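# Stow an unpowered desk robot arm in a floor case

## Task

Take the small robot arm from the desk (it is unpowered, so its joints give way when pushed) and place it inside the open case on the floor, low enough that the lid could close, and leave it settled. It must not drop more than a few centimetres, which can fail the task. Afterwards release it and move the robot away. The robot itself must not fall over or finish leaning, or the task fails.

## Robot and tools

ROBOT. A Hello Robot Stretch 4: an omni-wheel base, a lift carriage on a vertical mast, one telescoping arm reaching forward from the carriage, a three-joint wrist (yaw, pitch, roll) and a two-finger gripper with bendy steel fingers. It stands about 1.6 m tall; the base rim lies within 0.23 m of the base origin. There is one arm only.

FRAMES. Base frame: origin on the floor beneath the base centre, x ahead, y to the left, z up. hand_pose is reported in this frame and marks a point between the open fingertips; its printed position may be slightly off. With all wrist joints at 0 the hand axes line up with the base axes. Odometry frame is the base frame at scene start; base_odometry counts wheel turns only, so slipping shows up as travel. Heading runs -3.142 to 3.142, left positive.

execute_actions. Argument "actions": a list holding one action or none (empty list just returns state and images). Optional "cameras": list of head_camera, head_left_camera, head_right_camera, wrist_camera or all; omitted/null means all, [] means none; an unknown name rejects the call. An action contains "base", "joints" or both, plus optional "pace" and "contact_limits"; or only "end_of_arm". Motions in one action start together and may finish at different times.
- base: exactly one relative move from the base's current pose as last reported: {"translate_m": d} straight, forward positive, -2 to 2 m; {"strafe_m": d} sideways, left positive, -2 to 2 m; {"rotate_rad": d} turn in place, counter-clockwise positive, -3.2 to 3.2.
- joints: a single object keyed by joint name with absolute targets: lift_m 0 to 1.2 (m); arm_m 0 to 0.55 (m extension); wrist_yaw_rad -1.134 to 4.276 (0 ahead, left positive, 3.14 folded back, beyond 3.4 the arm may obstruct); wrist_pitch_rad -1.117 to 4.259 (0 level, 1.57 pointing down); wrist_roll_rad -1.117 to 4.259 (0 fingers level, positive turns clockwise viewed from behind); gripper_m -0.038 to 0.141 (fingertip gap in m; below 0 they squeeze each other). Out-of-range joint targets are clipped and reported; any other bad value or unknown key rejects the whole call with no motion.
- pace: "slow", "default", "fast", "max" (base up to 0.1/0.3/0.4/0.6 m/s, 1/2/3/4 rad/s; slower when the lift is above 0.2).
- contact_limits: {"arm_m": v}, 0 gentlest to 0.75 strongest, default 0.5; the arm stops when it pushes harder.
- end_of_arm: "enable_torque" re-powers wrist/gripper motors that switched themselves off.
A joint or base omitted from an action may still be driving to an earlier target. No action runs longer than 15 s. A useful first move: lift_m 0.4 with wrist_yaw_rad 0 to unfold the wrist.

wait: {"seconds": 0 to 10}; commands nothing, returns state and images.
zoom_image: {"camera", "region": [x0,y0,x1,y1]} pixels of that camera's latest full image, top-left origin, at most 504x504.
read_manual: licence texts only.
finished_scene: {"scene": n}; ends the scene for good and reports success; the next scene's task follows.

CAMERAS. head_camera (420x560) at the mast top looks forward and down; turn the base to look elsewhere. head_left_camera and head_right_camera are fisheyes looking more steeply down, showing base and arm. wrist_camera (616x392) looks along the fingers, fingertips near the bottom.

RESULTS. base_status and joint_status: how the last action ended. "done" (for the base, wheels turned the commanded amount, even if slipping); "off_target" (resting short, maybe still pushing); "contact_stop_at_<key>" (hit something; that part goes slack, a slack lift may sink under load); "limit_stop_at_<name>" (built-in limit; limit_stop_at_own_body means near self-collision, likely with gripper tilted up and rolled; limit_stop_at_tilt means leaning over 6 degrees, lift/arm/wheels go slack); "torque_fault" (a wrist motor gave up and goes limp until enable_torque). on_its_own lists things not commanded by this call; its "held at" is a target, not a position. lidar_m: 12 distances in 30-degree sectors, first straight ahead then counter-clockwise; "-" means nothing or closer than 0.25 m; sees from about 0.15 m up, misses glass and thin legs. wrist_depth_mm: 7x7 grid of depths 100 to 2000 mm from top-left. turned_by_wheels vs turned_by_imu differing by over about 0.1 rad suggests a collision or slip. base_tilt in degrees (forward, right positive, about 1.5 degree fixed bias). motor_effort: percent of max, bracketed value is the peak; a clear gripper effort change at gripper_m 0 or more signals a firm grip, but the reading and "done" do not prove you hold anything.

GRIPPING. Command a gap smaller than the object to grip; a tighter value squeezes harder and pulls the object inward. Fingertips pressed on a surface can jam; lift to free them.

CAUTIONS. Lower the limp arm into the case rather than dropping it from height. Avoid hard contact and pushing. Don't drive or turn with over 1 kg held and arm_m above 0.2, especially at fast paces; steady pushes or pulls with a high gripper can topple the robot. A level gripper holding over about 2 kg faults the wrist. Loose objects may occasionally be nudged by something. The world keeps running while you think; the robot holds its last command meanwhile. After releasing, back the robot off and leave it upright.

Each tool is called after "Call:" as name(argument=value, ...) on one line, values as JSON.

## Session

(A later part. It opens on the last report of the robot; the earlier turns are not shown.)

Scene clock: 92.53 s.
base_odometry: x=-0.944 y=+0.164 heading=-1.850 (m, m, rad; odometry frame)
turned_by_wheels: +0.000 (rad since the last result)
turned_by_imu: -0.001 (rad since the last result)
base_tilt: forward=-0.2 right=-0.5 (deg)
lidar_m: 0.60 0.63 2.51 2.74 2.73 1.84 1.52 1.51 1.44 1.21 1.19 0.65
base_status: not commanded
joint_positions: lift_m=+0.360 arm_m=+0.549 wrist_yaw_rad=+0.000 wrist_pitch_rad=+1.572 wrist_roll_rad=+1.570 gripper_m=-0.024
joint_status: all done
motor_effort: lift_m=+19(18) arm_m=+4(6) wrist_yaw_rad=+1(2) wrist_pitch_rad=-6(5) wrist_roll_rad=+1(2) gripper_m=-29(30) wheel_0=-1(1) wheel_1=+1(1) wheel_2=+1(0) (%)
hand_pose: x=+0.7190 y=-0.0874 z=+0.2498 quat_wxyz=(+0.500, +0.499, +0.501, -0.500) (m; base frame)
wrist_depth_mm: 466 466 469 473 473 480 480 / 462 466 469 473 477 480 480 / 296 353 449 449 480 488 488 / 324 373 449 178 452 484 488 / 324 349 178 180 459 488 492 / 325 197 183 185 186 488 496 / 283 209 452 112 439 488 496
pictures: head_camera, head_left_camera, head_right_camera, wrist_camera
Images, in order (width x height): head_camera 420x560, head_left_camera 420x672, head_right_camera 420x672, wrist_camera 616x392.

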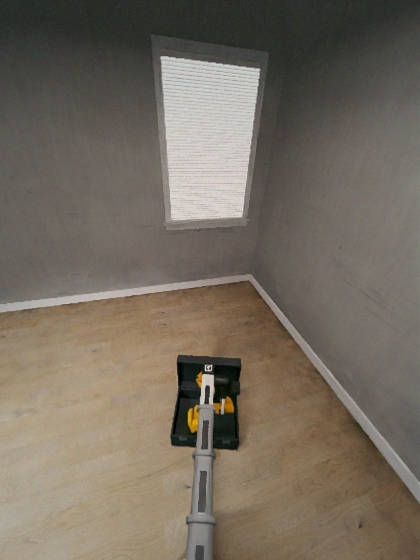

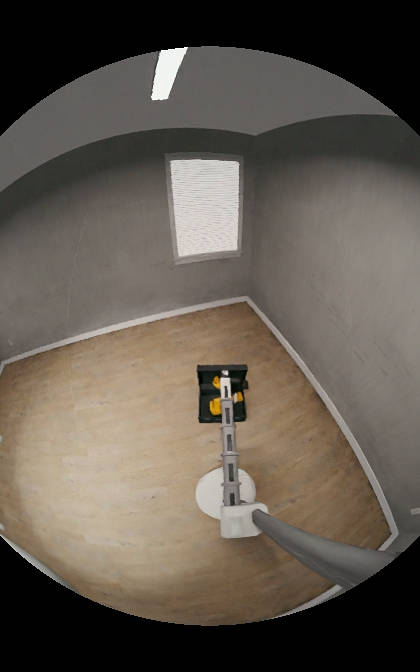

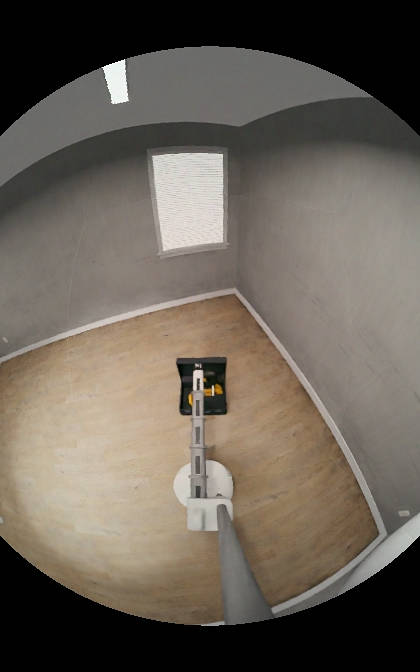

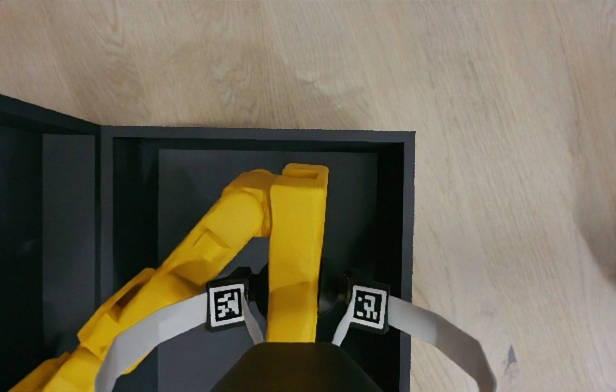

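Call:
execute_actions(actions=[{"base":{"translate_m":-0.4},"joints":{"arm_m":0.5}}], cameras=[])

Call:
execute_actions(actions=[{"joints":{"lift_m":0.15},"pace":"slow"}], cameras=[])

Call:
execute_actions(actions=[{"joints":{"gripper_m":0.035}}], cameras=[])

Call:
execute_actions(actions=[{"joints":{"lift_m":0.24}}], cameras=[])

Call:
execute_actions(actions=[{"joints":{"gripper_m":0.141,"arm_m":0.54}}], cameras=["wrist_camera","head_camera"])

Scene clock: 107.43 s.
base_odometry: x=-0.834 y=+0.549 heading=-1.850 (m, m, rad; odometry frame)
turned_by_wheels: +0.000 (rad since the last result)
turned_by_imu: -0.002 (rad since the last result)
base_tilt: forward=-0.2 right=-0.6 (deg)
lidar_m: 0.55 2.60 2.95 2.62 2.45 1.33 1.14 1.12 1.31 1.33 1.33 1.52
base_status: done
joint_positions: lift_m=+0.360 arm_m=+0.501 wrist_yaw_rad=+0.000 wrist_pitch_rad=+1.572 wrist_roll_rad=+1.570 gripper_m=-0.024
joint_status: all done
motor_effort: lift_m=+19(19) arm_m=-4(7) wrist_yaw_rad=+2(1) wrist_pitch_rad=-4(5) wrist_roll_rad=+1(1) gripper_m=-27(30) wheel_0=+0(1) wheel_1=-1(8) wheel_2=+0(11) (%)
hand_pose: x=+0.6714 y=-0.0874 z=+0.2497 quat_wxyz=(+0.500, +0.500, +0.500, -0.500) (m; base frame)
wrist_depth_mm: 466 466 469 473 477 477 484 / 462 466 469 473 480 480 484 / 466 469 477 477 484 484 484 / 466 469 466 177 480 488 488 / 469 473 178 180 484 484 492 / 469 196 182 185 185 492 492 / 255 211 477 112 488 488 496
pictures: none
No camera images: the call's "cameras" was empty. Leave "cameras" out to get every camera's image.

Scene clock: 109.87 s.
base_odometry: x=-0.834 y=+0.549 heading=-1.850 (m, m, rad; odometry frame)
turned_by_wheels: +0.000 (rad since the last result)
turned_by_imu: -0.001 (rad since the last result)
base_tilt: forward=-0.2 right=-0.7 (deg)
lidar_m: 0.85 2.58 2.94 2.62 2.45 1.35 1.14 1.14 1.29 1.33 1.32 1.52
base_status: not commanded
joint_positions: lift_m=+0.150 arm_m=+0.501 wrist_yaw_rad=+0.000 wrist_pitch_rad=+1.572 wrist_roll_rad=+1.570 gripper_m=-0.024
joint_status: all done
motor_effort: lift_m=+17(18) arm_m=-4(4) wrist_yaw_rad=+2(1) wrist_pitch_rad=-4(3) wrist_roll_rad=+0(0) gripper_m=-26(29) wheel_0=+0(0) wheel_1=-1(1) wheel_2=+0(0) (%)
hand_pose: x=+0.6714 y=-0.0874 z=+0.0399 quat_wxyz=(+0.500, +0.500, +0.500, -0.500) (m; base frame)
wrist_depth_mm: 258 260 260 264 265 266 268 / 259 259 262 264 266 268 271 / 260 263 264 266 267 270 273 / 262 263 193 184 270 272 272 / 262 264 187 186 270 272 273 / 264 196 183 184 186 272 274 / 264 199 267 112 272 274 277
pictures: none
No camera images: the call's "cameras" was empty. Leave "cameras" out to get every camera's image.

Scene clock: 111.20 s.
base_odometry: x=-0.834 y=+0.549 heading=-1.850 (m, m, rad; odometry frame)
turned_by_wheels: +0.000 (rad since the last result)
turned_by_imu: +0.000 (rad since the last result)
base_tilt: forward=-0.1 right=-0.6 (deg)
lidar_m: 0.84 2.59 2.95 2.61 2.46 1.36 1.14 1.13 1.27 1.34 1.33 1.50
base_status: not commanded
joint_positions: lift_m=+0.150 arm_m=+0.501 wrist_yaw_rad=+0.000 wrist_pitch_rad=+1.571 wrist_roll_rad=+1.570 gripper_m=+0.035
joint_status: all done
motor_effort: lift_m=+17(17) arm_m=-4(4) wrist_yaw_rad=+0(1) wrist_pitch_rad=-1(3) wrist_roll_rad=+0(0) gripper_m=-6(27) wheel_0=+0(0) wheel_1=-1(1) wheel_2=+0(0) (%)
hand_pose: x=+0.6717 y=-0.0874 z=+0.0399 quat_wxyz=(+0.500, +0.500, +0.500, -0.500) (m; base frame)
wrist_depth_mm: 259 262 262 264 266 268 270 / 260 263 264 266 267 271 272 / 260 263 264 266 267 271 272 / 263 264 264 216 268 268 272 / 265 266 208 225 271 270 274 / 265 211 195 199 271 274 274 / 265 209 268 112 272 273 274
pictures: none
No camera images: the call's "cameras" was empty. Leave "cameras" out to get every camera's image.

Scene clock: 112.57 s.
base_odometry: x=-0.834 y=+0.549 heading=-1.850 (m, m, rad; odometry frame)
turned_by_wheels: +0.000 (rad since the last result)
turned_by_imu: +0.000 (rad since the last result)
base_tilt: forward=-0.2 right=-0.5 (deg)
lidar_m: 0.84 2.58 2.93 2.62 2.45 1.35 1.13 1.13 1.30 1.33 1.32 1.52
base_status: not commanded
joint_positions: lift_m=+0.240 arm_m=+0.501 wrist_yaw_rad=+0.000 wrist_pitch_rad=+1.570 wrist_roll_rad=+1.570 gripper_m=+0.035
joint_status: all done
motor_effort: lift_m=+22(22) arm_m=-4(4) wrist_yaw_rad=+1(2) wrist_pitch_rad=+1(2) wrist_roll_rad=+0(0) gripper_m=-4(4) wheel_0=+0(0) wheel_1=-1(1) wheel_2=+0(1) (%)
hand_pose: x=+0.6718 y=-0.0874 z=+0.1295 quat_wxyz=(+0.500, +0.500, +0.500, -0.500) (m; base frame)
wrist_depth_mm: 347 351 351 351 355 362 359 / 349 351 355 355 355 359 364 / 349 353 353 357 357 362 362 / 353 355 355 310 359 364 364 / 353 355 300 300 364 362 366 / 355 355 194 287 362 366 368 / 355 293 359 112 364 368 370
pictures: none
No camera images: the call's "cameras" was empty. Leave "cameras" out to get every camera's image.

Scene clock: 114.63 s.
base_odometry: x=-0.834 y=+0.549 heading=-1.850 (m, m, rad; odometry frame)
turned_by_wheels: +0.000 (rad since the last result)
turned_by_imu: -0.001 (rad since the last result)
base_tilt: forward=-0.2 right=-0.6 (deg)
lidar_m: 0.83 2.59 2.94 2.61 2.45 1.36 1.13 1.14 1.31 1.33 1.31 1.50
base_status: not commanded
joint_positions: lift_m=+0.240 arm_m=+0.539 wrist_yaw_rad=+0.000 wrist_pitch_rad=+1.570 wrist_roll_rad=+1.570 gripper_m=+0.141
joint_status: all done
motor_effort: lift_m=+22(22) arm_m=+4(4) wrist_yaw_rad=+3(1) wrist_pitch_rad=+0(0) wrist_roll_rad=+0(0) gripper_m=+1(4) wheel_0=+0(0) wheel_1=-1(1) wheel_2=+0(0) (%)
hand_pose: x=+0.7103 y=-0.0874 z=+0.1295 quat_wxyz=(+0.500, +0.500, +0.500, -0.500) (m; base frame)
wrist_depth_mm: 345 349 353 353 357 355 359 / 349 349 353 353 355 357 362 / 349 351 353 355 359 362 366 / 351 353 355 301 362 366 366 / 353 353 357 340 362 364 366 / 353 297 301 362 291 366 366 / 357 307 359 112 364 364 368
pictures: head_camera, wrist_camera
Images, in order (width x height): head_camera 420x560, wrist_camera 616x392.

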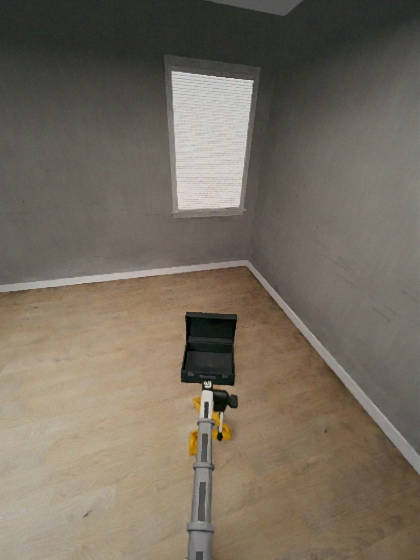

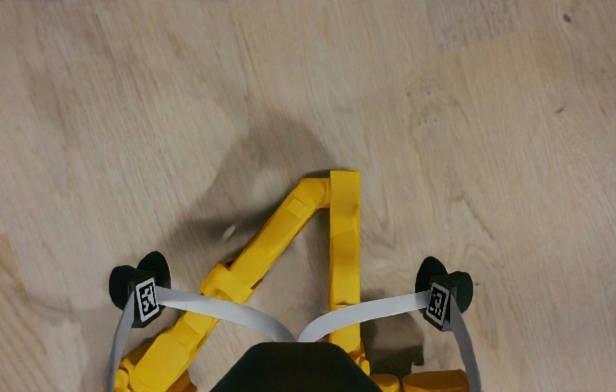

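Call:
execute_actions(actions=[{"base":{"strafe_m":-0.02},"joints":{"arm_m":0.55}}], cameras=[])

Call:
execute_actions(actions=[{"joints":{"lift_m":0.14},"pace":"slow"}], cameras=["wrist_camera"])

Call:
execute_actions(actions=[{"joints":{"gripper_m":0.04},"pace":"slow"}], cameras=["wrist_camera","head_left_camera"])

Scene clock: 120.03 s.
base_odometry: x=-0.853 y=+0.554 heading=-1.850 (m, m, rad; odometry frame)
turned_by_wheels: +0.000 (rad since the last result)
turned_by_imu: -0.001 (rad since the last result)
base_tilt: forward=-0.2 right=-0.6 (deg)
lidar_m: 0.59 2.60 2.95 2.64 2.47 1.34 1.14 1.13 1.28 1.31 1.30 1.48
base_status: done
joint_positions: lift_m=+0.240 arm_m=+0.549 wrist_yaw_rad=+0.000 wrist_pitch_rad=+1.570 wrist_roll_rad=+1.570 gripper_m=+0.141
joint_status: all done
motor_effort: lift_m=+22(22) arm_m=+5(7) wrist_yaw_rad=+0(3) wrist_pitch_rad=+1(1) wrist_roll_rad=+0(0) gripper_m=+2(0) wheel_0=+0(7) wheel_1=+0(9) wheel_2=+0(1) (%)
hand_pose: x=+0.7197 y=-0.0874 z=+0.1295 quat_wxyz=(+0.500, +0.500, +0.500, -0.500) (m; base frame)
wrist_depth_mm: 345 349 351 349 355 359 359 / 349 349 353 353 359 357 362 / 349 351 353 357 359 364 364 / 351 353 355 357 359 364 364 / 351 351 355 301 359 362 368 / 355 353 300 357 290 366 368 / 353 357 300 112 364 368 368
pictures: none
No camera images: the call's "cameras" was empty. Leave "cameras" out to get every camera's image.

Scene clock: 121.73 s.
base_odometry: x=-0.853 y=+0.554 heading=-1.850 (m, m, rad; odometry frame)
turned_by_wheels: +0.000 (rad since the last result)
turned_by_imu: +0.000 (rad since the last result)
base_tilt: forward=-0.2 right=-0.6 (deg)
lidar_m: 0.59 2.61 2.95 2.63 2.45 1.35 1.13 1.13 1.29 1.31 1.30 1.50
base_status: not commanded
joint_positions: lift_m=+0.140 arm_m=+0.549 wrist_yaw_rad=+0.000 wrist_pitch_rad=+1.570 wrist_roll_rad=+1.570 gripper_m=+0.141
joint_status: all done
motor_effort: lift_m=+16(22) arm_m=+5(4) wrist_yaw_rad=+2(2) wrist_pitch_rad=+2(2) wrist_roll_rad=+0(0) gripper_m=-2(1) wheel_0=+0(0) wheel_1=+0(0) wheel_2=+0(0) (%)
hand_pose: x=+0.7197 y=-0.0874 z=+0.0300 quat_wxyz=(+0.500, +0.500, +0.500, -0.500) (m; base frame)
wrist_depth_mm: 249 250 253 254 256 257 258 / 252 252 254 256 256 258 259 / 252 252 255 256 258 259 260 / 253 253 256 257 259 262 263 / 254 255 257 200 208 262 263 / 256 255 217 198 198 263 265 / 255 257 202 112 191 264 267
pictures: wrist_camera
Images, in order (width x height): wrist_camera 616x392.

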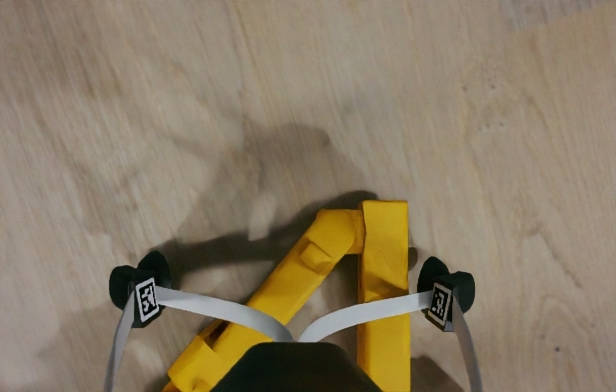

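Scene clock: 126.20 s.
base_odometry: x=-0.853 y=+0.554 heading=-1.850 (m, m, rad; odometry frame)
turned_by_wheels: +0.000 (rad since the last result)
turned_by_imu: -0.001 (rad since the last result)
base_tilt: forward=-0.2 right=-0.6 (deg)
lidar_m: 0.99 2.59 2.94 2.63 2.45 1.36 1.12 1.13 1.28 1.31 1.31 1.50
base_status: not commanded
joint_positions: lift_m=+0.140 arm_m=+0.549 wrist_yaw_rad=+0.000 wrist_pitch_rad=+1.572 wrist_roll_rad=+1.570 gripper_m=+0.040
joint_status: all done
motor_effort: lift_m=+17(17) arm_m=+4(4) wrist_yaw_rad=+2(4) wrist_pitch_rad=-6(7) wrist_roll_rad=+2(2) gripper_m=-14(15) wheel_0=+0(0) wheel_1=+0(0) wheel_2=+0(0) (%)
hand_pose: x=+0.7191 y=-0.0874 z=+0.0299 quat_wxyz=(+0.500, +0.499, +0.501, -0.500) (m; base frame)
wrist_depth_mm: 248 250 251 253 253 257 258 / 248 250 253 255 256 258 260 / 251 252 253 254 257 258 262 / 251 253 254 255 258 259 262 / 252 254 255 193 260 263 263 / 252 253 193 191 198 262 264 / 254 256 257 112 262 264 266
pictures: head_left_camera, wrist_camera
Images, in order (width x height): head_left_camera 420x672, wrist_camera 616x392.

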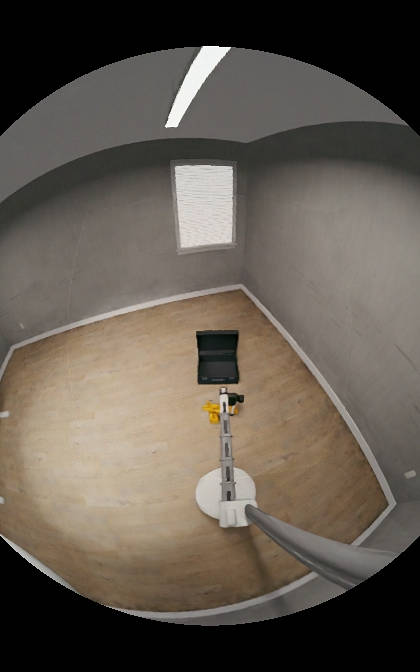

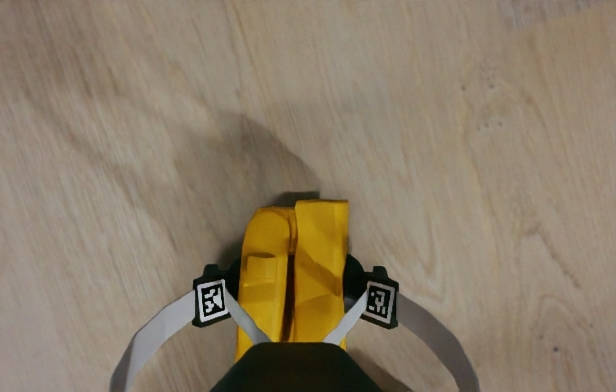

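Folded. Regrasp nearer the middle.

Call:
execute_actions(actions=[{"joints":{"gripper_m":0.1}}], cameras=[])

Call:
execute_actions(actions=[{"base":{"strafe_m":0.06},"pace":"slow"}], cameras=["wrist_camera"])

Call:
execute_actions(actions=[{"joints":{"gripper_m":0.015}}], cameras=[])

Call:
execute_actions(actions=[{"joints":{"lift_m":0.34},"pace":"slow"}], cameras=["wrist_camera"])

Call:
execute_actions(actions=[{"base":{"translate_m":0.47}}])

Call:
zoom_image(camera="head_left_camera", region=[160,340,290,470])

Scene clock: 132.17 s.
base_odometry: x=-0.853 y=+0.554 heading=-1.850 (m, m, rad; odometry frame)
turned_by_wheels: +0.000 (rad since the last result)
turned_by_imu: -0.001 (rad since the last result)
base_tilt: forward=-0.3 right=-0.6 (deg)
lidar_m: 0.99 2.60 2.94 2.64 2.47 1.36 1.14 1.13 1.29 1.31 1.31 1.49
base_status: not commanded
joint_positions: lift_m=+0.140 arm_m=+0.549 wrist_yaw_rad=+0.000 wrist_pitch_rad=+1.571 wrist_roll_rad=+1.570 gripper_m=+0.100
joint_status: all done
motor_effort: lift_m=+17(17) arm_m=+5(4) wrist_yaw_rad=+2(2) wrist_pitch_rad=+0(6) wrist_roll_rad=+1(2) gripper_m=+1(16) wheel_0=+0(0) wheel_1=+0(0) wheel_2=+0(0) (%)
hand_pose: x=+0.7196 y=-0.0874 z=+0.0299 quat_wxyz=(+0.500, +0.500, +0.500, -0.500) (m; base frame)
wrist_depth_mm: 250 250 253 253 256 258 259 / 250 252 254 254 257 258 259 / 253 254 254 256 257 260 260 / 253 254 256 256 258 262 262 / 253 255 256 197 260 262 264 / 254 256 199 195 206 264 264 / 255 256 258 113 263 263 265
pictures: none
No camera images: the call's "cameras" was empty. Leave "cameras" out to get every camera's image.

Scene clock: 133.90 s.
base_odometry: x=-0.796 y=+0.538 heading=-1.850 (m, m, rad; odometry frame)
turned_by_wheels: +0.000 (rad since the last result)
turned_by_imu: +0.000 (rad since the last result)
base_tilt: forward=-0.2 right=-0.6 (deg)
lidar_m: 0.62 2.58 2.92 2.58 2.50 1.38 1.15 1.14 1.31 1.38 1.36 1.54
base_status: done
joint_positions: lift_m=+0.140 arm_m=+0.549 wrist_yaw_rad=+0.000 wrist_pitch_rad=+1.570 wrist_roll_rad=+1.570 gripper_m=+0.100
joint_status: not commanded
motor_effort: lift_m=+17(17) arm_m=+4(5) wrist_yaw_rad=+1(3) wrist_pitch_rad=+1(0) wrist_roll_rad=+2(1) gripper_m=-1(1) wheel_0=-1(3) wheel_1=+1(7) wheel_2=+0(2) (%)
hand_pose: x=+0.7196 y=-0.0874 z=+0.0299 quat_wxyz=(+0.500, +0.500, +0.500, -0.500) (m; base frame)
wrist_depth_mm: 249 250 251 255 256 257 258 / 250 252 254 254 258 258 259 / 252 252 254 195 258 260 262 / 253 253 256 195 258 260 263 / 254 254 255 191 258 262 263 / 255 256 201 189 204 263 265 / 256 256 257 112 262 264 266
pictures: wrist_camera
Images, in order (width x height): wrist_camera 616x392.

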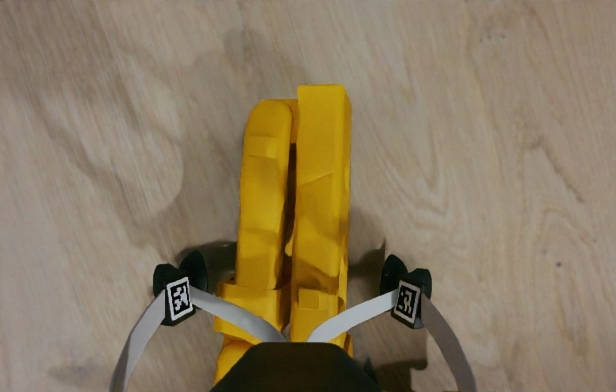

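Scene clock: 135.57 s.
base_odometry: x=-0.796 y=+0.538 heading=-1.850 (m, m, rad; odometry frame)
turned_by_wheels: +0.000 (rad since the last result)
turned_by_imu: +0.000 (rad since the last result)
base_tilt: forward=-0.1 right=-0.6 (deg)
lidar_m: 0.64 2.57 2.93 2.57 2.50 1.37 1.16 1.14 1.33 1.37 1.36 1.56
base_status: not commanded
joint_positions: lift_m=+0.140 arm_m=+0.549 wrist_yaw_rad=+0.000 wrist_pitch_rad=+1.571 wrist_roll_rad=+1.570 gripper_m=+0.016
joint_status: all done
motor_effort: lift_m=+17(18) arm_m=+4(4) wrist_yaw_rad=+1(1) wrist_pitch_rad=-1(6) wrist_roll_rad=+1(1) gripper_m=-28(27) wheel_0=-1(1) wheel_1=+1(1) wheel_2=+0(0) (%)
hand_pose: x=+0.7195 y=-0.0874 z=+0.0299 quat_wxyz=(+0.500, +0.500, +0.500, -0.500) (m; base frame)
wrist_depth_mm: 247 250 253 253 255 258 258 / 249 250 252 253 256 258 258 / 249 252 253 183 256 258 260 / 250 253 254 181 257 259 262 / 252 253 255 178 258 260 264 / 253 253 186 179 190 260 264 / 254 255 256 112 262 262 264
pictures: none
No camera images: the call's "cameras" was empty. Leave "cameras" out to get every camera's image.

Scene clock: 137.93 s.
base_odometry: x=-0.796 y=+0.538 heading=-1.850 (m, m, rad; odometry frame)
turned_by_wheels: +0.000 (rad since the last result)
turned_by_imu: -0.001 (rad since the last result)
base_tilt: forward=-0.2 right=-0.6 (deg)
lidar_m: 0.61 2.57 2.91 2.56 2.49 1.37 1.13 1.15 1.32 1.36 1.36 1.56
base_status: not commanded
joint_positions: lift_m=+0.340 arm_m=+0.549 wrist_yaw_rad=+0.000 wrist_pitch_rad=+1.570 wrist_roll_rad=+1.570 gripper_m=+0.016
joint_status: all done
motor_effort: lift_m=+25(26) arm_m=+4(4) wrist_yaw_rad=-1(3) wrist_pitch_rad=+2(0) wrist_roll_rad=+1(1) gripper_m=-29(30) wheel_0=-1(0) wheel_1=+1(1) wheel_2=+0(0) (%)
hand_pose: x=+0.7199 y=-0.0874 z=+0.2292 quat_wxyz=(+0.501, +0.500, +0.500, -0.499) (m; base frame)
wrist_depth_mm: 439 445 449 452 455 455 462 / 439 445 452 452 459 459 466 / 436 449 455 152 156 462 466 / 436 452 455 137 141 466 462 / 442 452 455 148 462 466 469 / 436 452 198 183 186 469 473 / 442 459 462 112 270 473 473
pictures: wrist_camera
Images, in order (width x height): wrist_camera 616x392.

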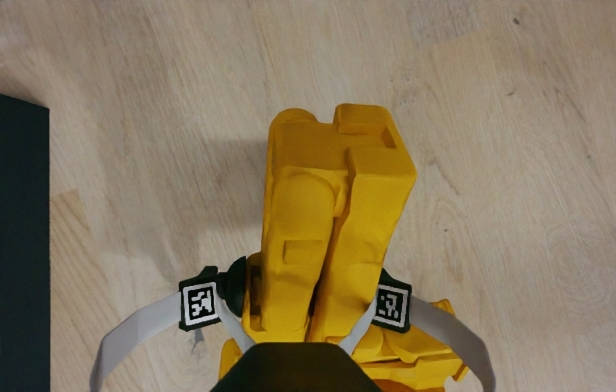

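Scene clock: 140.97 s.
base_odometry: x=-0.925 y=+0.086 heading=-1.850 (m, m, rad; odometry frame)
turned_by_wheels: +0.000 (rad since the last result)
turned_by_imu: +0.000 (rad since the last result)
base_tilt: forward=-0.2 right=-0.6 (deg)
lidar_m: 0.56 2.13 2.42 2.71 2.70 1.93 1.59 1.60 1.47 1.22 1.21 0.70
base_status: done
joint_positions: lift_m=+0.340 arm_m=+0.549 wrist_yaw_rad=+0.000 wrist_pitch_rad=+1.580 wrist_roll_rad=+1.568 gripper_m=+0.016
joint_status: not commanded
on_its_own: wrist_pitch_rad is at rest, and its effort (-26) is outside its rest range (-23 to +23)
motor_effort: lift_m=+24(25) arm_m=+4(4) wrist_yaw_rad=+1(2) wrist_pitch_rad=-26(62) wrist_roll_rad=+7(13) gripper_m=-27(29) wheel_0=+3(6) wheel_1=+1(6) wheel_2=-2(11) (%)
hand_pose: x=+0.7170 y=-0.0874 z=+0.2294 quat_wxyz=(+0.498, +0.497, +0.503, -0.501) (m; base frame)
wrist_depth_mm: 436 442 449 455 455 459 466 / 345 397 375 455 459 466 469 / 362 418 427 163 462 462 469 / 377 424 156 138 462 466 469 / 397 427 149 147 462 469 473 / 410 430 186 177 190 238 477 / 427 424 430 112 271 247 477
pictures: head_camera, head_left_camera, head_right_camera, wrist_camera
Images, in order (width x height): head_camera 420x560, head_left_camera 420x672, head_right_camera 420x672, wrist_camera 616x392.

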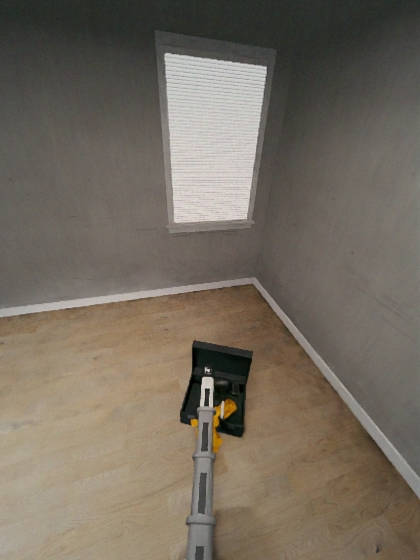

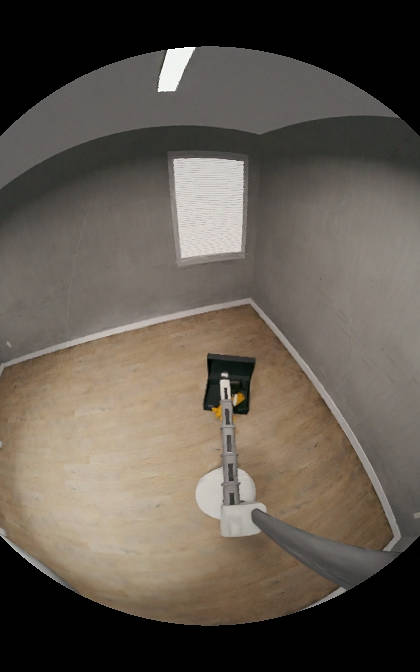

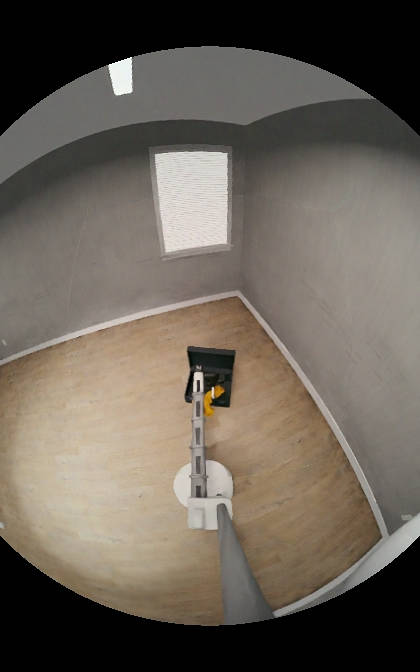

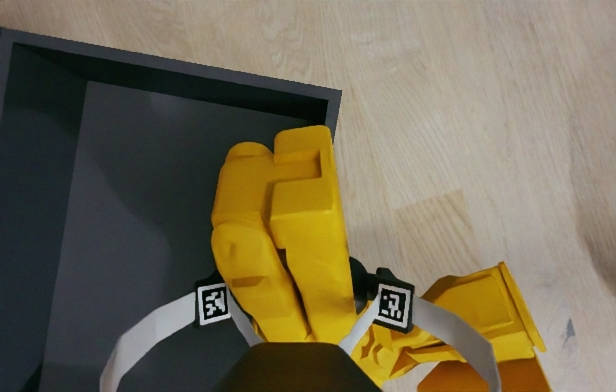

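Region (160, 340, 290, 470) of head_left_camera's 420x672 image, scaled by 3.877, with more detail than that image has.

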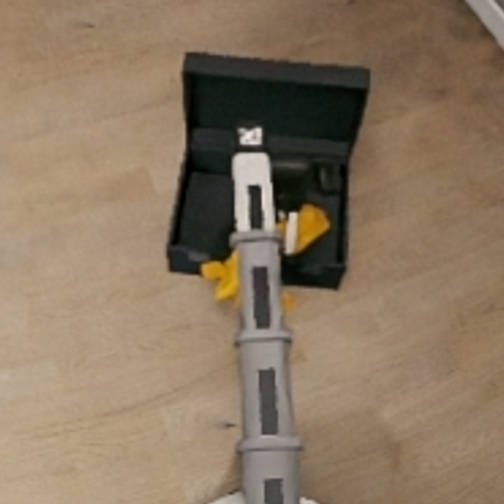

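It pivoted and pushed the case. Back off, raise, advance.

Call:
execute_actions(actions=[{"base":{"translate_m":-0.04},"joints":{"gripper_m":0.0},"pace":"slow"}], cameras=[])

Call:
execute_actions(actions=[{"joints":{"lift_m":0.47,"wrist_roll_rad":1.9},"pace":"slow"}], cameras=[])

Call:
execute_actions(actions=[{"base":{"translate_m":0.22},"pace":"slow"}])

Call:
zoom_image(camera="head_left_camera", region=[160,340,290,470])

Scene clock: 147.73 s.
base_odometry: x=-0.914 y=+0.124 heading=-1.850 (m, m, rad; odometry frame)
turned_by_wheels: +0.000 (rad since the last result)
turned_by_imu: -0.001 (rad since the last result)
base_tilt: forward=-0.1 right=-0.6 (deg)
lidar_m: 0.57 2.16 2.45 2.70 2.69 1.87 1.57 1.56 1.48 1.23 1.23 0.73
base_status: done
joint_positions: lift_m=+0.340 arm_m=+0.549 wrist_yaw_rad=+0.000 wrist_pitch_rad=+1.569 wrist_roll_rad=+1.570 gripper_m=+0.001
joint_status: all done
motor_effort: lift_m=+24(24) arm_m=+4(4) wrist_yaw_rad=+2(2) wrist_pitch_rad=+2(27) wrist_roll_rad=+2(6) gripper_m=-32(36) wheel_0=-2(0) wheel_1=-1(1) wheel_2=+2(6) (%)
hand_pose: x=+0.7200 y=-0.0874 z=+0.2294 quat_wxyz=(+0.501, +0.500, +0.500, -0.499) (m; base frame)
wrist_depth_mm: 439 445 445 452 455 459 459 / 370 382 375 455 459 459 466 / 413 427 427 404 459 462 466 / 424 427 147 134 459 462 466 / 424 430 138 141 462 462 466 / 427 430 178 172 187 240 469 / 430 433 433 112 279 253 469
pictures: none
No camera images: the call's "cameras" was empty. Leave "cameras" out to get every camera's image.

Scene clock: 149.63 s.
base_odometry: x=-0.914 y=+0.124 heading=-1.850 (m, m, rad; odometry frame)
turned_by_wheels: +0.000 (rad since the last result)
turned_by_imu: +0.000 (rad since the last result)
base_tilt: forward=-0.1 right=-0.7 (deg)
lidar_m: 0.60 2.17 2.46 2.70 2.69 1.88 1.56 1.57 1.46 1.24 1.23 0.74
base_status: not commanded
joint_positions: lift_m=+0.470 arm_m=+0.549 wrist_yaw_rad=+0.000 wrist_pitch_rad=+1.569 wrist_roll_rad=+1.900 gripper_m=+0.001
joint_status: all done
motor_effort: lift_m=+25(23) arm_m=+4(4) wrist_yaw_rad=+3(1) wrist_pitch_rad=+1(4) wrist_roll_rad=+1(3) gripper_m=-30(32) wheel_0=-2(2) wheel_1=-1(1) wheel_2=+2(2) (%)
hand_pose: x=+0.7200 y=-0.0874 z=+0.3592 quat_wxyz=(+0.412, +0.576, +0.411, -0.575) (m; base frame)
wrist_depth_mm: 569 580 580 585 597 585 591 / 574 574 580 580 591 585 597 / 569 580 500 580 591 597 603 / 452 554 148 134 591 597 597 / 442 559 138 141 597 597 603 / 436 521 178 172 188 241 609 / 439 569 569 112 279 253 609
pictures: none
No camera images: the call's "cameras" was empty. Leave "cameras" out to get every camera's image.

Scene clock: 153.13 s.
base_odometry: x=-0.974 y=-0.087 heading=-1.849 (m, m, rad; odometry frame)
turned_by_wheels: +0.000 (rad since the last result)
turned_by_imu: -0.001 (rad since the last result)
base_tilt: forward=-0.2 right=-0.6 (deg)
lidar_m: 0.52 1.96 2.24 2.77 2.77 2.12 1.77 1.77 1.41 1.17 1.18 0.53
base_status: done
joint_positions: lift_m=+0.470 arm_m=+0.549 wrist_yaw_rad=+0.000 wrist_pitch_rad=+1.569 wrist_roll_rad=+1.900 gripper_m=+0.001
joint_status: not commanded
motor_effort: lift_m=+25(25) arm_m=+4(4) wrist_yaw_rad=+1(3) wrist_pitch_rad=+1(3) wrist_roll_rad=+1(2) gripper_m=-34(33) wheel_0=+2(3) wheel_1=+2(6) wheel_2=-2(7) (%)
hand_pose: x=+0.7200 y=-0.0874 z=+0.3592 quat_wxyz=(+0.412, +0.576, +0.411, -0.575) (m; base frame)
wrist_depth_mm: 163 569 574 585 585 597 597 / 163 300 574 574 521 585 597 / 164 327 436 564 569 597 603 / 165 310 148 135 564 603 603 / 165 296 138 141 569 603 609 / 165 168 178 172 187 241 609 / 167 266 397 113 279 252 609
pictures: head_camera, head_left_camera, head_right_camera, wrist_camera
Images, in order (width x height): head_camera 420x560, head_left_camera 420x672, head_right_camera 420x672, wrist_camera 616x392.

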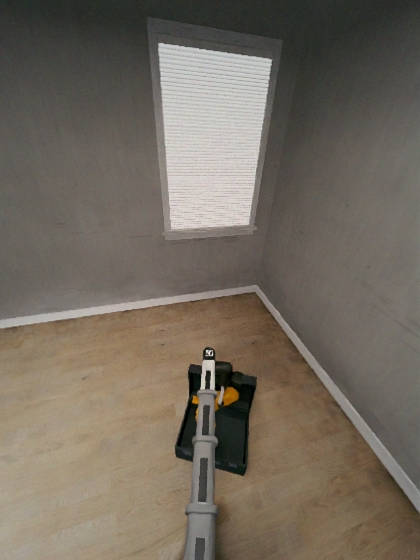

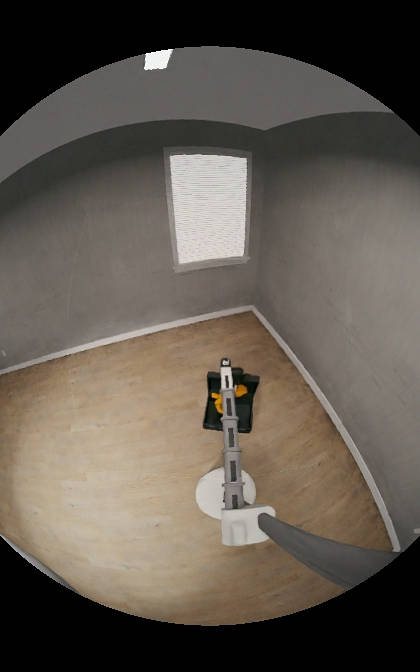

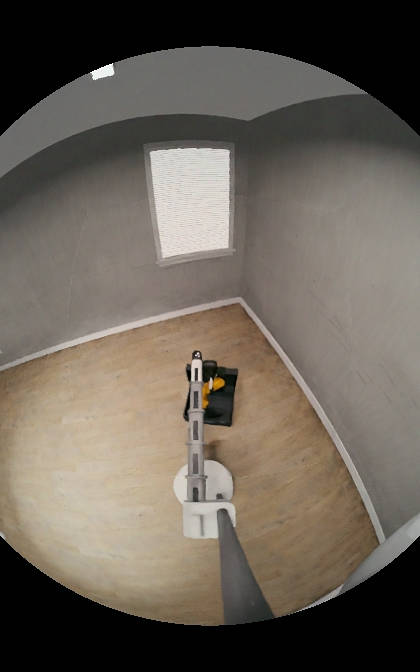

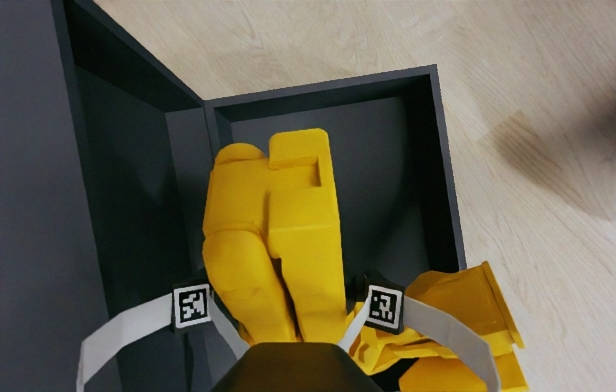

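Region (160, 340, 290, 470) of head_left_camera's 420x672 image, scaled by 3.877, with more detail than that image has.

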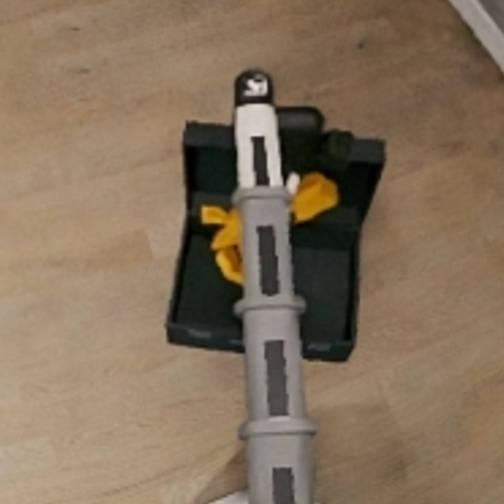

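Call:
execute_actions(actions=[{"joints":{"lift_m":0.26,"arm_m":0.53},"pace":"slow"}], cameras=["wrist_camera","head_left_camera"])

Call:
execute_actions(actions=[{"joints":{"lift_m":0.19,"gripper_m":0.03},"pace":"slow"}], cameras=["wrist_camera","head_left_camera"])

Scene clock: 158.57 s.
base_odometry: x=-0.974 y=-0.087 heading=-1.850 (m, m, rad; odometry frame)
turned_by_wheels: +0.000 (rad since the last result)
turned_by_imu: -0.001 (rad since the last result)
base_tilt: forward=-0.2 right=-0.4 (deg)
lidar_m: 0.54 1.95 2.22 2.78 2.76 2.11 1.76 1.76 1.41 1.18 1.16 0.53
base_status: not commanded
joint_positions: lift_m=+0.260 arm_m=+0.531 wrist_yaw_rad=+0.000 wrist_pitch_rad=+1.570 wrist_roll_rad=+1.900 gripper_m=+0.001
joint_status: all done
motor_effort: lift_m=+17(24) arm_m=-4(7) wrist_yaw_rad=+2(1) wrist_pitch_rad=+3(2) wrist_roll_rad=+2(1) gripper_m=-31(32) wheel_0=+2(2) wheel_1=+1(2) wheel_2=-2(2) (%)
hand_pose: x=+0.7021 y=-0.0874 z=+0.1499 quat_wxyz=(+0.412, +0.575, +0.411, -0.575) (m; base frame)
wrist_depth_mm: 206 364 254 256 278 273 379 / 224 256 345 351 353 301 382 / 225 240 349 160 351 317 384 / 226 237 149 137 357 330 265 / 221 236 147 154 355 345 270 / 215 229 182 175 187 239 274 / 202 229 290 112 253 237 267
pictures: head_left_camera, wrist_camera
Images, in order (width x height): head_left_camera 420x672, wrist_camera 616x392.

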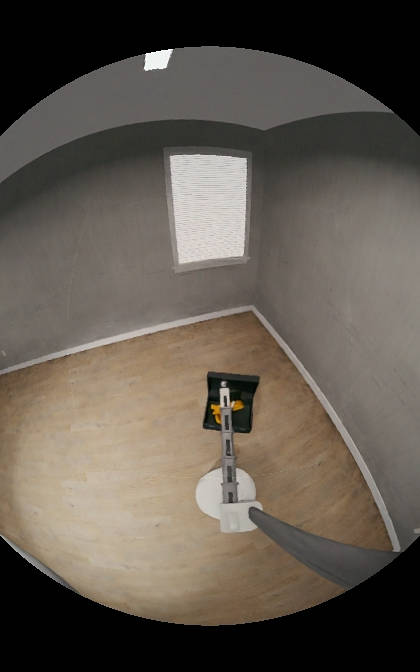

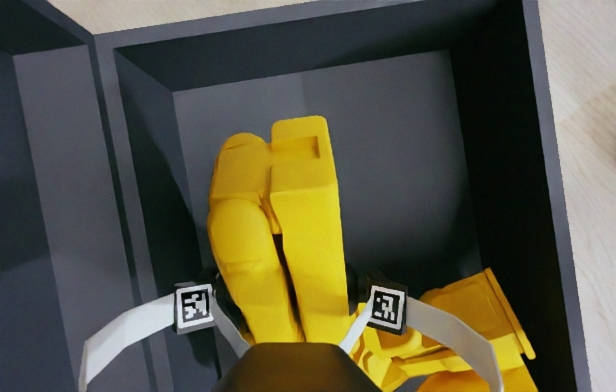

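Scene clock: 160.03 s.
base_odometry: x=-0.974 y=-0.087 heading=-1.850 (m, m, rad; odometry frame)
turned_by_wheels: +0.000 (rad since the last result)
turned_by_imu: +0.000 (rad since the last result)
base_tilt: forward=-0.2 right=-0.5 (deg)
lidar_m: 0.53 1.96 2.23 2.79 2.76 2.12 1.76 1.76 1.39 1.19 1.15 0.54
base_status: not commanded
joint_positions: lift_m=+0.190 arm_m=+0.531 wrist_yaw_rad=+0.000 wrist_pitch_rad=+1.572 wrist_roll_rad=+1.900 gripper_m=+0.030
joint_status: all done
motor_effort: lift_m=+15(14) arm_m=-4(4) wrist_yaw_rad=+3(1) wrist_pitch_rad=-3(4) wrist_roll_rad=+1(1) gripper_m=-19(33) wheel_0=+2(2) wheel_1=+1(1) wheel_2=-2(2) (%)
hand_pose: x=+0.7015 y=-0.0874 z=+0.0800 quat_wxyz=(+0.411, +0.575, +0.412, -0.575) (m; base frame)
wrist_depth_mm: 167 211 229 251 278 272 217 / 166 256 277 281 282 283 225 / 166 240 279 186 283 285 233 / 164 228 281 189 283 286 241 / 158 216 279 193 287 287 251 / 159 190 194 196 194 236 252 / 159 176 285 112 221 204 204
pictures: head_left_camera, wrist_camera
Images, in order (width x height): head_left_camera 420x672, wrist_camera 616x392.

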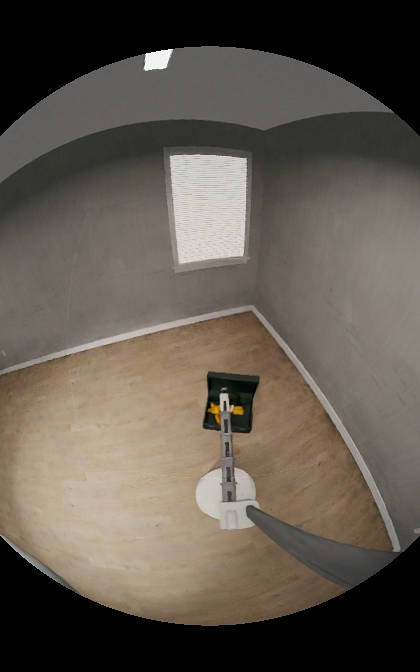

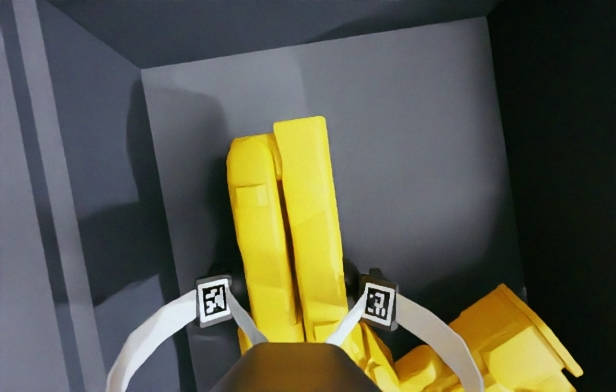

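Call:
execute_actions(actions=[{"joints":{"lift_m":0.17},"pace":"slow"}], cameras=[])

Call:
execute_actions(actions=[{"joints":{"gripper_m":0.085}}], cameras=[])

Call:
execute_actions(actions=[{"joints":{"lift_m":0.35}}], cameras=[])

Call:
execute_actions(actions=[{"joints":{"arm_m":0.1}}], cameras=["head_camera"])

Call:
zoom_image(camera="head_camera", region=[140,350,290,500])

Scene clock: 166.43 s.
base_odometry: x=-0.974 y=-0.087 heading=-1.850 (m, m, rad; odometry frame)
turned_by_wheels: +0.000 (rad since the last result)
turned_by_imu: -0.001 (rad since the last result)
base_tilt: forward=-0.3 right=-0.6 (deg)
lidar_m: 0.52 1.97 2.22 2.77 2.75 2.12 1.78 1.77 1.42 1.18 1.17 0.52
base_status: not commanded
joint_positions: lift_m=+0.170 arm_m=+0.531 wrist_yaw_rad=+0.001 wrist_pitch_rad=+1.573 wrist_roll_rad=+1.900 gripper_m=+0.030
joint_status: all done
motor_effort: lift_m=+15(17) arm_m=-5(4) wrist_yaw_rad=+0(1) wrist_pitch_rad=-5(6) wrist_roll_rad=+2(2) gripper_m=-17(18) wheel_0=+1(1) wheel_1=+1(1) wheel_2=-2(2) (%)
hand_pose: x=+0.7012 y=-0.0874 z=+0.0601 quat_wxyz=(+0.411, +0.574, +0.412, -0.575) (m; base frame)
wrist_depth_mm: 167 211 229 251 262 263 217 / 161 256 258 260 262 264 224 / 154 242 260 201 263 265 232 / 149 227 259 201 265 267 241 / 148 216 262 199 267 267 249 / 148 191 193 196 195 229 239 / 148 174 263 112 211 193 191
pictures: none
No camera images: the call's "cameras" was empty. Leave "cameras" out to get every camera's image.

Scene clock: 167.80 s.
base_odometry: x=-0.974 y=-0.087 heading=-1.850 (m, m, rad; odometry frame)
turned_by_wheels: +0.000 (rad since the last result)
turned_by_imu: +0.000 (rad since the last result)
base_tilt: forward=-0.2 right=-0.6 (deg)
lidar_m: 0.54 1.96 2.22 2.78 2.77 2.11 1.77 1.78 1.40 1.17 1.16 0.54
base_status: not commanded
joint_positions: lift_m=+0.170 arm_m=+0.531 wrist_yaw_rad=+0.000 wrist_pitch_rad=+1.571 wrist_roll_rad=+1.900 gripper_m=+0.085
joint_status: all done
motor_effort: lift_m=+16(16) arm_m=-4(4) wrist_yaw_rad=+1(2) wrist_pitch_rad=-1(7) wrist_roll_rad=+2(1) gripper_m=-2(22) wheel_0=+1(1) wheel_1=+1(1) wheel_2=-2(2) (%)
hand_pose: x=+0.7018 y=-0.0874 z=+0.0600 quat_wxyz=(+0.412, +0.575, +0.411, -0.575) (m; base frame)
wrist_depth_mm: 167 211 232 251 260 262 218 / 160 255 257 258 262 263 224 / 154 241 259 204 263 264 233 / 148 226 258 200 264 266 242 / 148 215 260 200 265 266 251 / 148 188 208 199 203 268 245 / 147 176 264 112 216 191 187
pictures: none
No camera images: the call's "cameras" was empty. Leave "cameras" out to get every camera's image.

Scene clock: 169.63 s.
base_odometry: x=-0.974 y=-0.087 heading=-1.850 (m, m, rad; odometry frame)
turned_by_wheels: +0.000 (rad since the last result)
turned_by_imu: +0.000 (rad since the last result)
base_tilt: forward=-0.2 right=-0.5 (deg)
lidar_m: 0.51 1.96 2.22 2.76 2.77 2.11 1.78 1.76 1.42 1.17 1.17 0.53
base_status: not commanded
joint_positions: lift_m=+0.350 arm_m=+0.531 wrist_yaw_rad=+0.000 wrist_pitch_rad=+1.570 wrist_roll_rad=+1.900 gripper_m=+0.085
joint_status: all done
motor_effort: lift_m=+22(24) arm_m=-4(4) wrist_yaw_rad=+1(0) wrist_pitch_rad=+1(0) wrist_roll_rad=+2(2) gripper_m=+0(2) wheel_0=+1(1) wheel_1=+1(1) wheel_2=-2(2) (%)
hand_pose: x=+0.7018 y=-0.0874 z=+0.2395 quat_wxyz=(+0.412, +0.575, +0.411, -0.575) (m; base frame)
wrist_depth_mm: 208 459 459 462 466 469 469 / 245 314 368 397 430 473 473 / 239 317 436 442 445 399 480 / 229 315 442 382 445 413 480 / 221 319 433 387 449 410 477 / 214 285 216 389 202 375 480 / 208 271 334 112 449 362 488
pictures: none
No camera images: the call's "cameras" was empty. Leave "cameras" out to get every camera's image.

Scene clock: 172.00 s.
base_odometry: x=-0.974 y=-0.087 heading=-1.850 (m, m, rad; odometry frame)
turned_by_wheels: +0.000 (rad since the last result)
turned_by_imu: -0.001 (rad since the last result)
base_tilt: forward=-0.2 right=-0.5 (deg)
lidar_m: 0.52 1.95 2.22 2.76 2.77 2.11 1.77 1.77 1.39 1.17 1.16 0.54
base_status: not commanded
joint_positions: lift_m=+0.350 arm_m=+0.101 wrist_yaw_rad=+0.000 wrist_pitch_rad=+1.570 wrist_roll_rad=+1.900 gripper_m=+0.085
joint_status: all done
motor_effort: lift_m=+22(22) arm_m=-5(5) wrist_yaw_rad=+2(2) wrist_pitch_rad=+0(1) wrist_roll_rad=+1(2) gripper_m=-2(2) wheel_0=+1(1) wheel_1=+1(1) wheel_2=-2(2) (%)
hand_pose: x=+0.2718 y=-0.0874 z=+0.2395 quat_wxyz=(+0.411, +0.575, +0.411, -0.575) (m; base frame)
wrist_depth_mm: 455 462 459 462 469 469 270 / 459 459 462 466 469 274 256 / 459 462 466 466 469 257 258 / 397 462 466 473 329 257 258 / 362 462 469 469 282 258 260 / 373 459 216 477 203 259 260 / 373 449 480 113 480 260 262
pictures: head_camera
Images, in order (width x height): head_camera 420x560.

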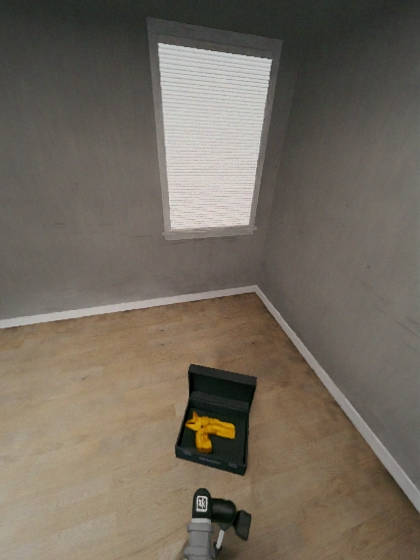

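Region (140, 350, 290, 500) of head_camera's 420x560 image, scaled by 3.360, with more detail than that image has.

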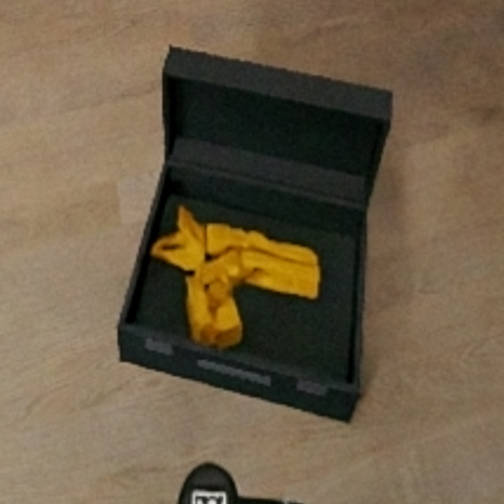

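Call:
finished_scene(scene=1)

The scene is finished: the task was done.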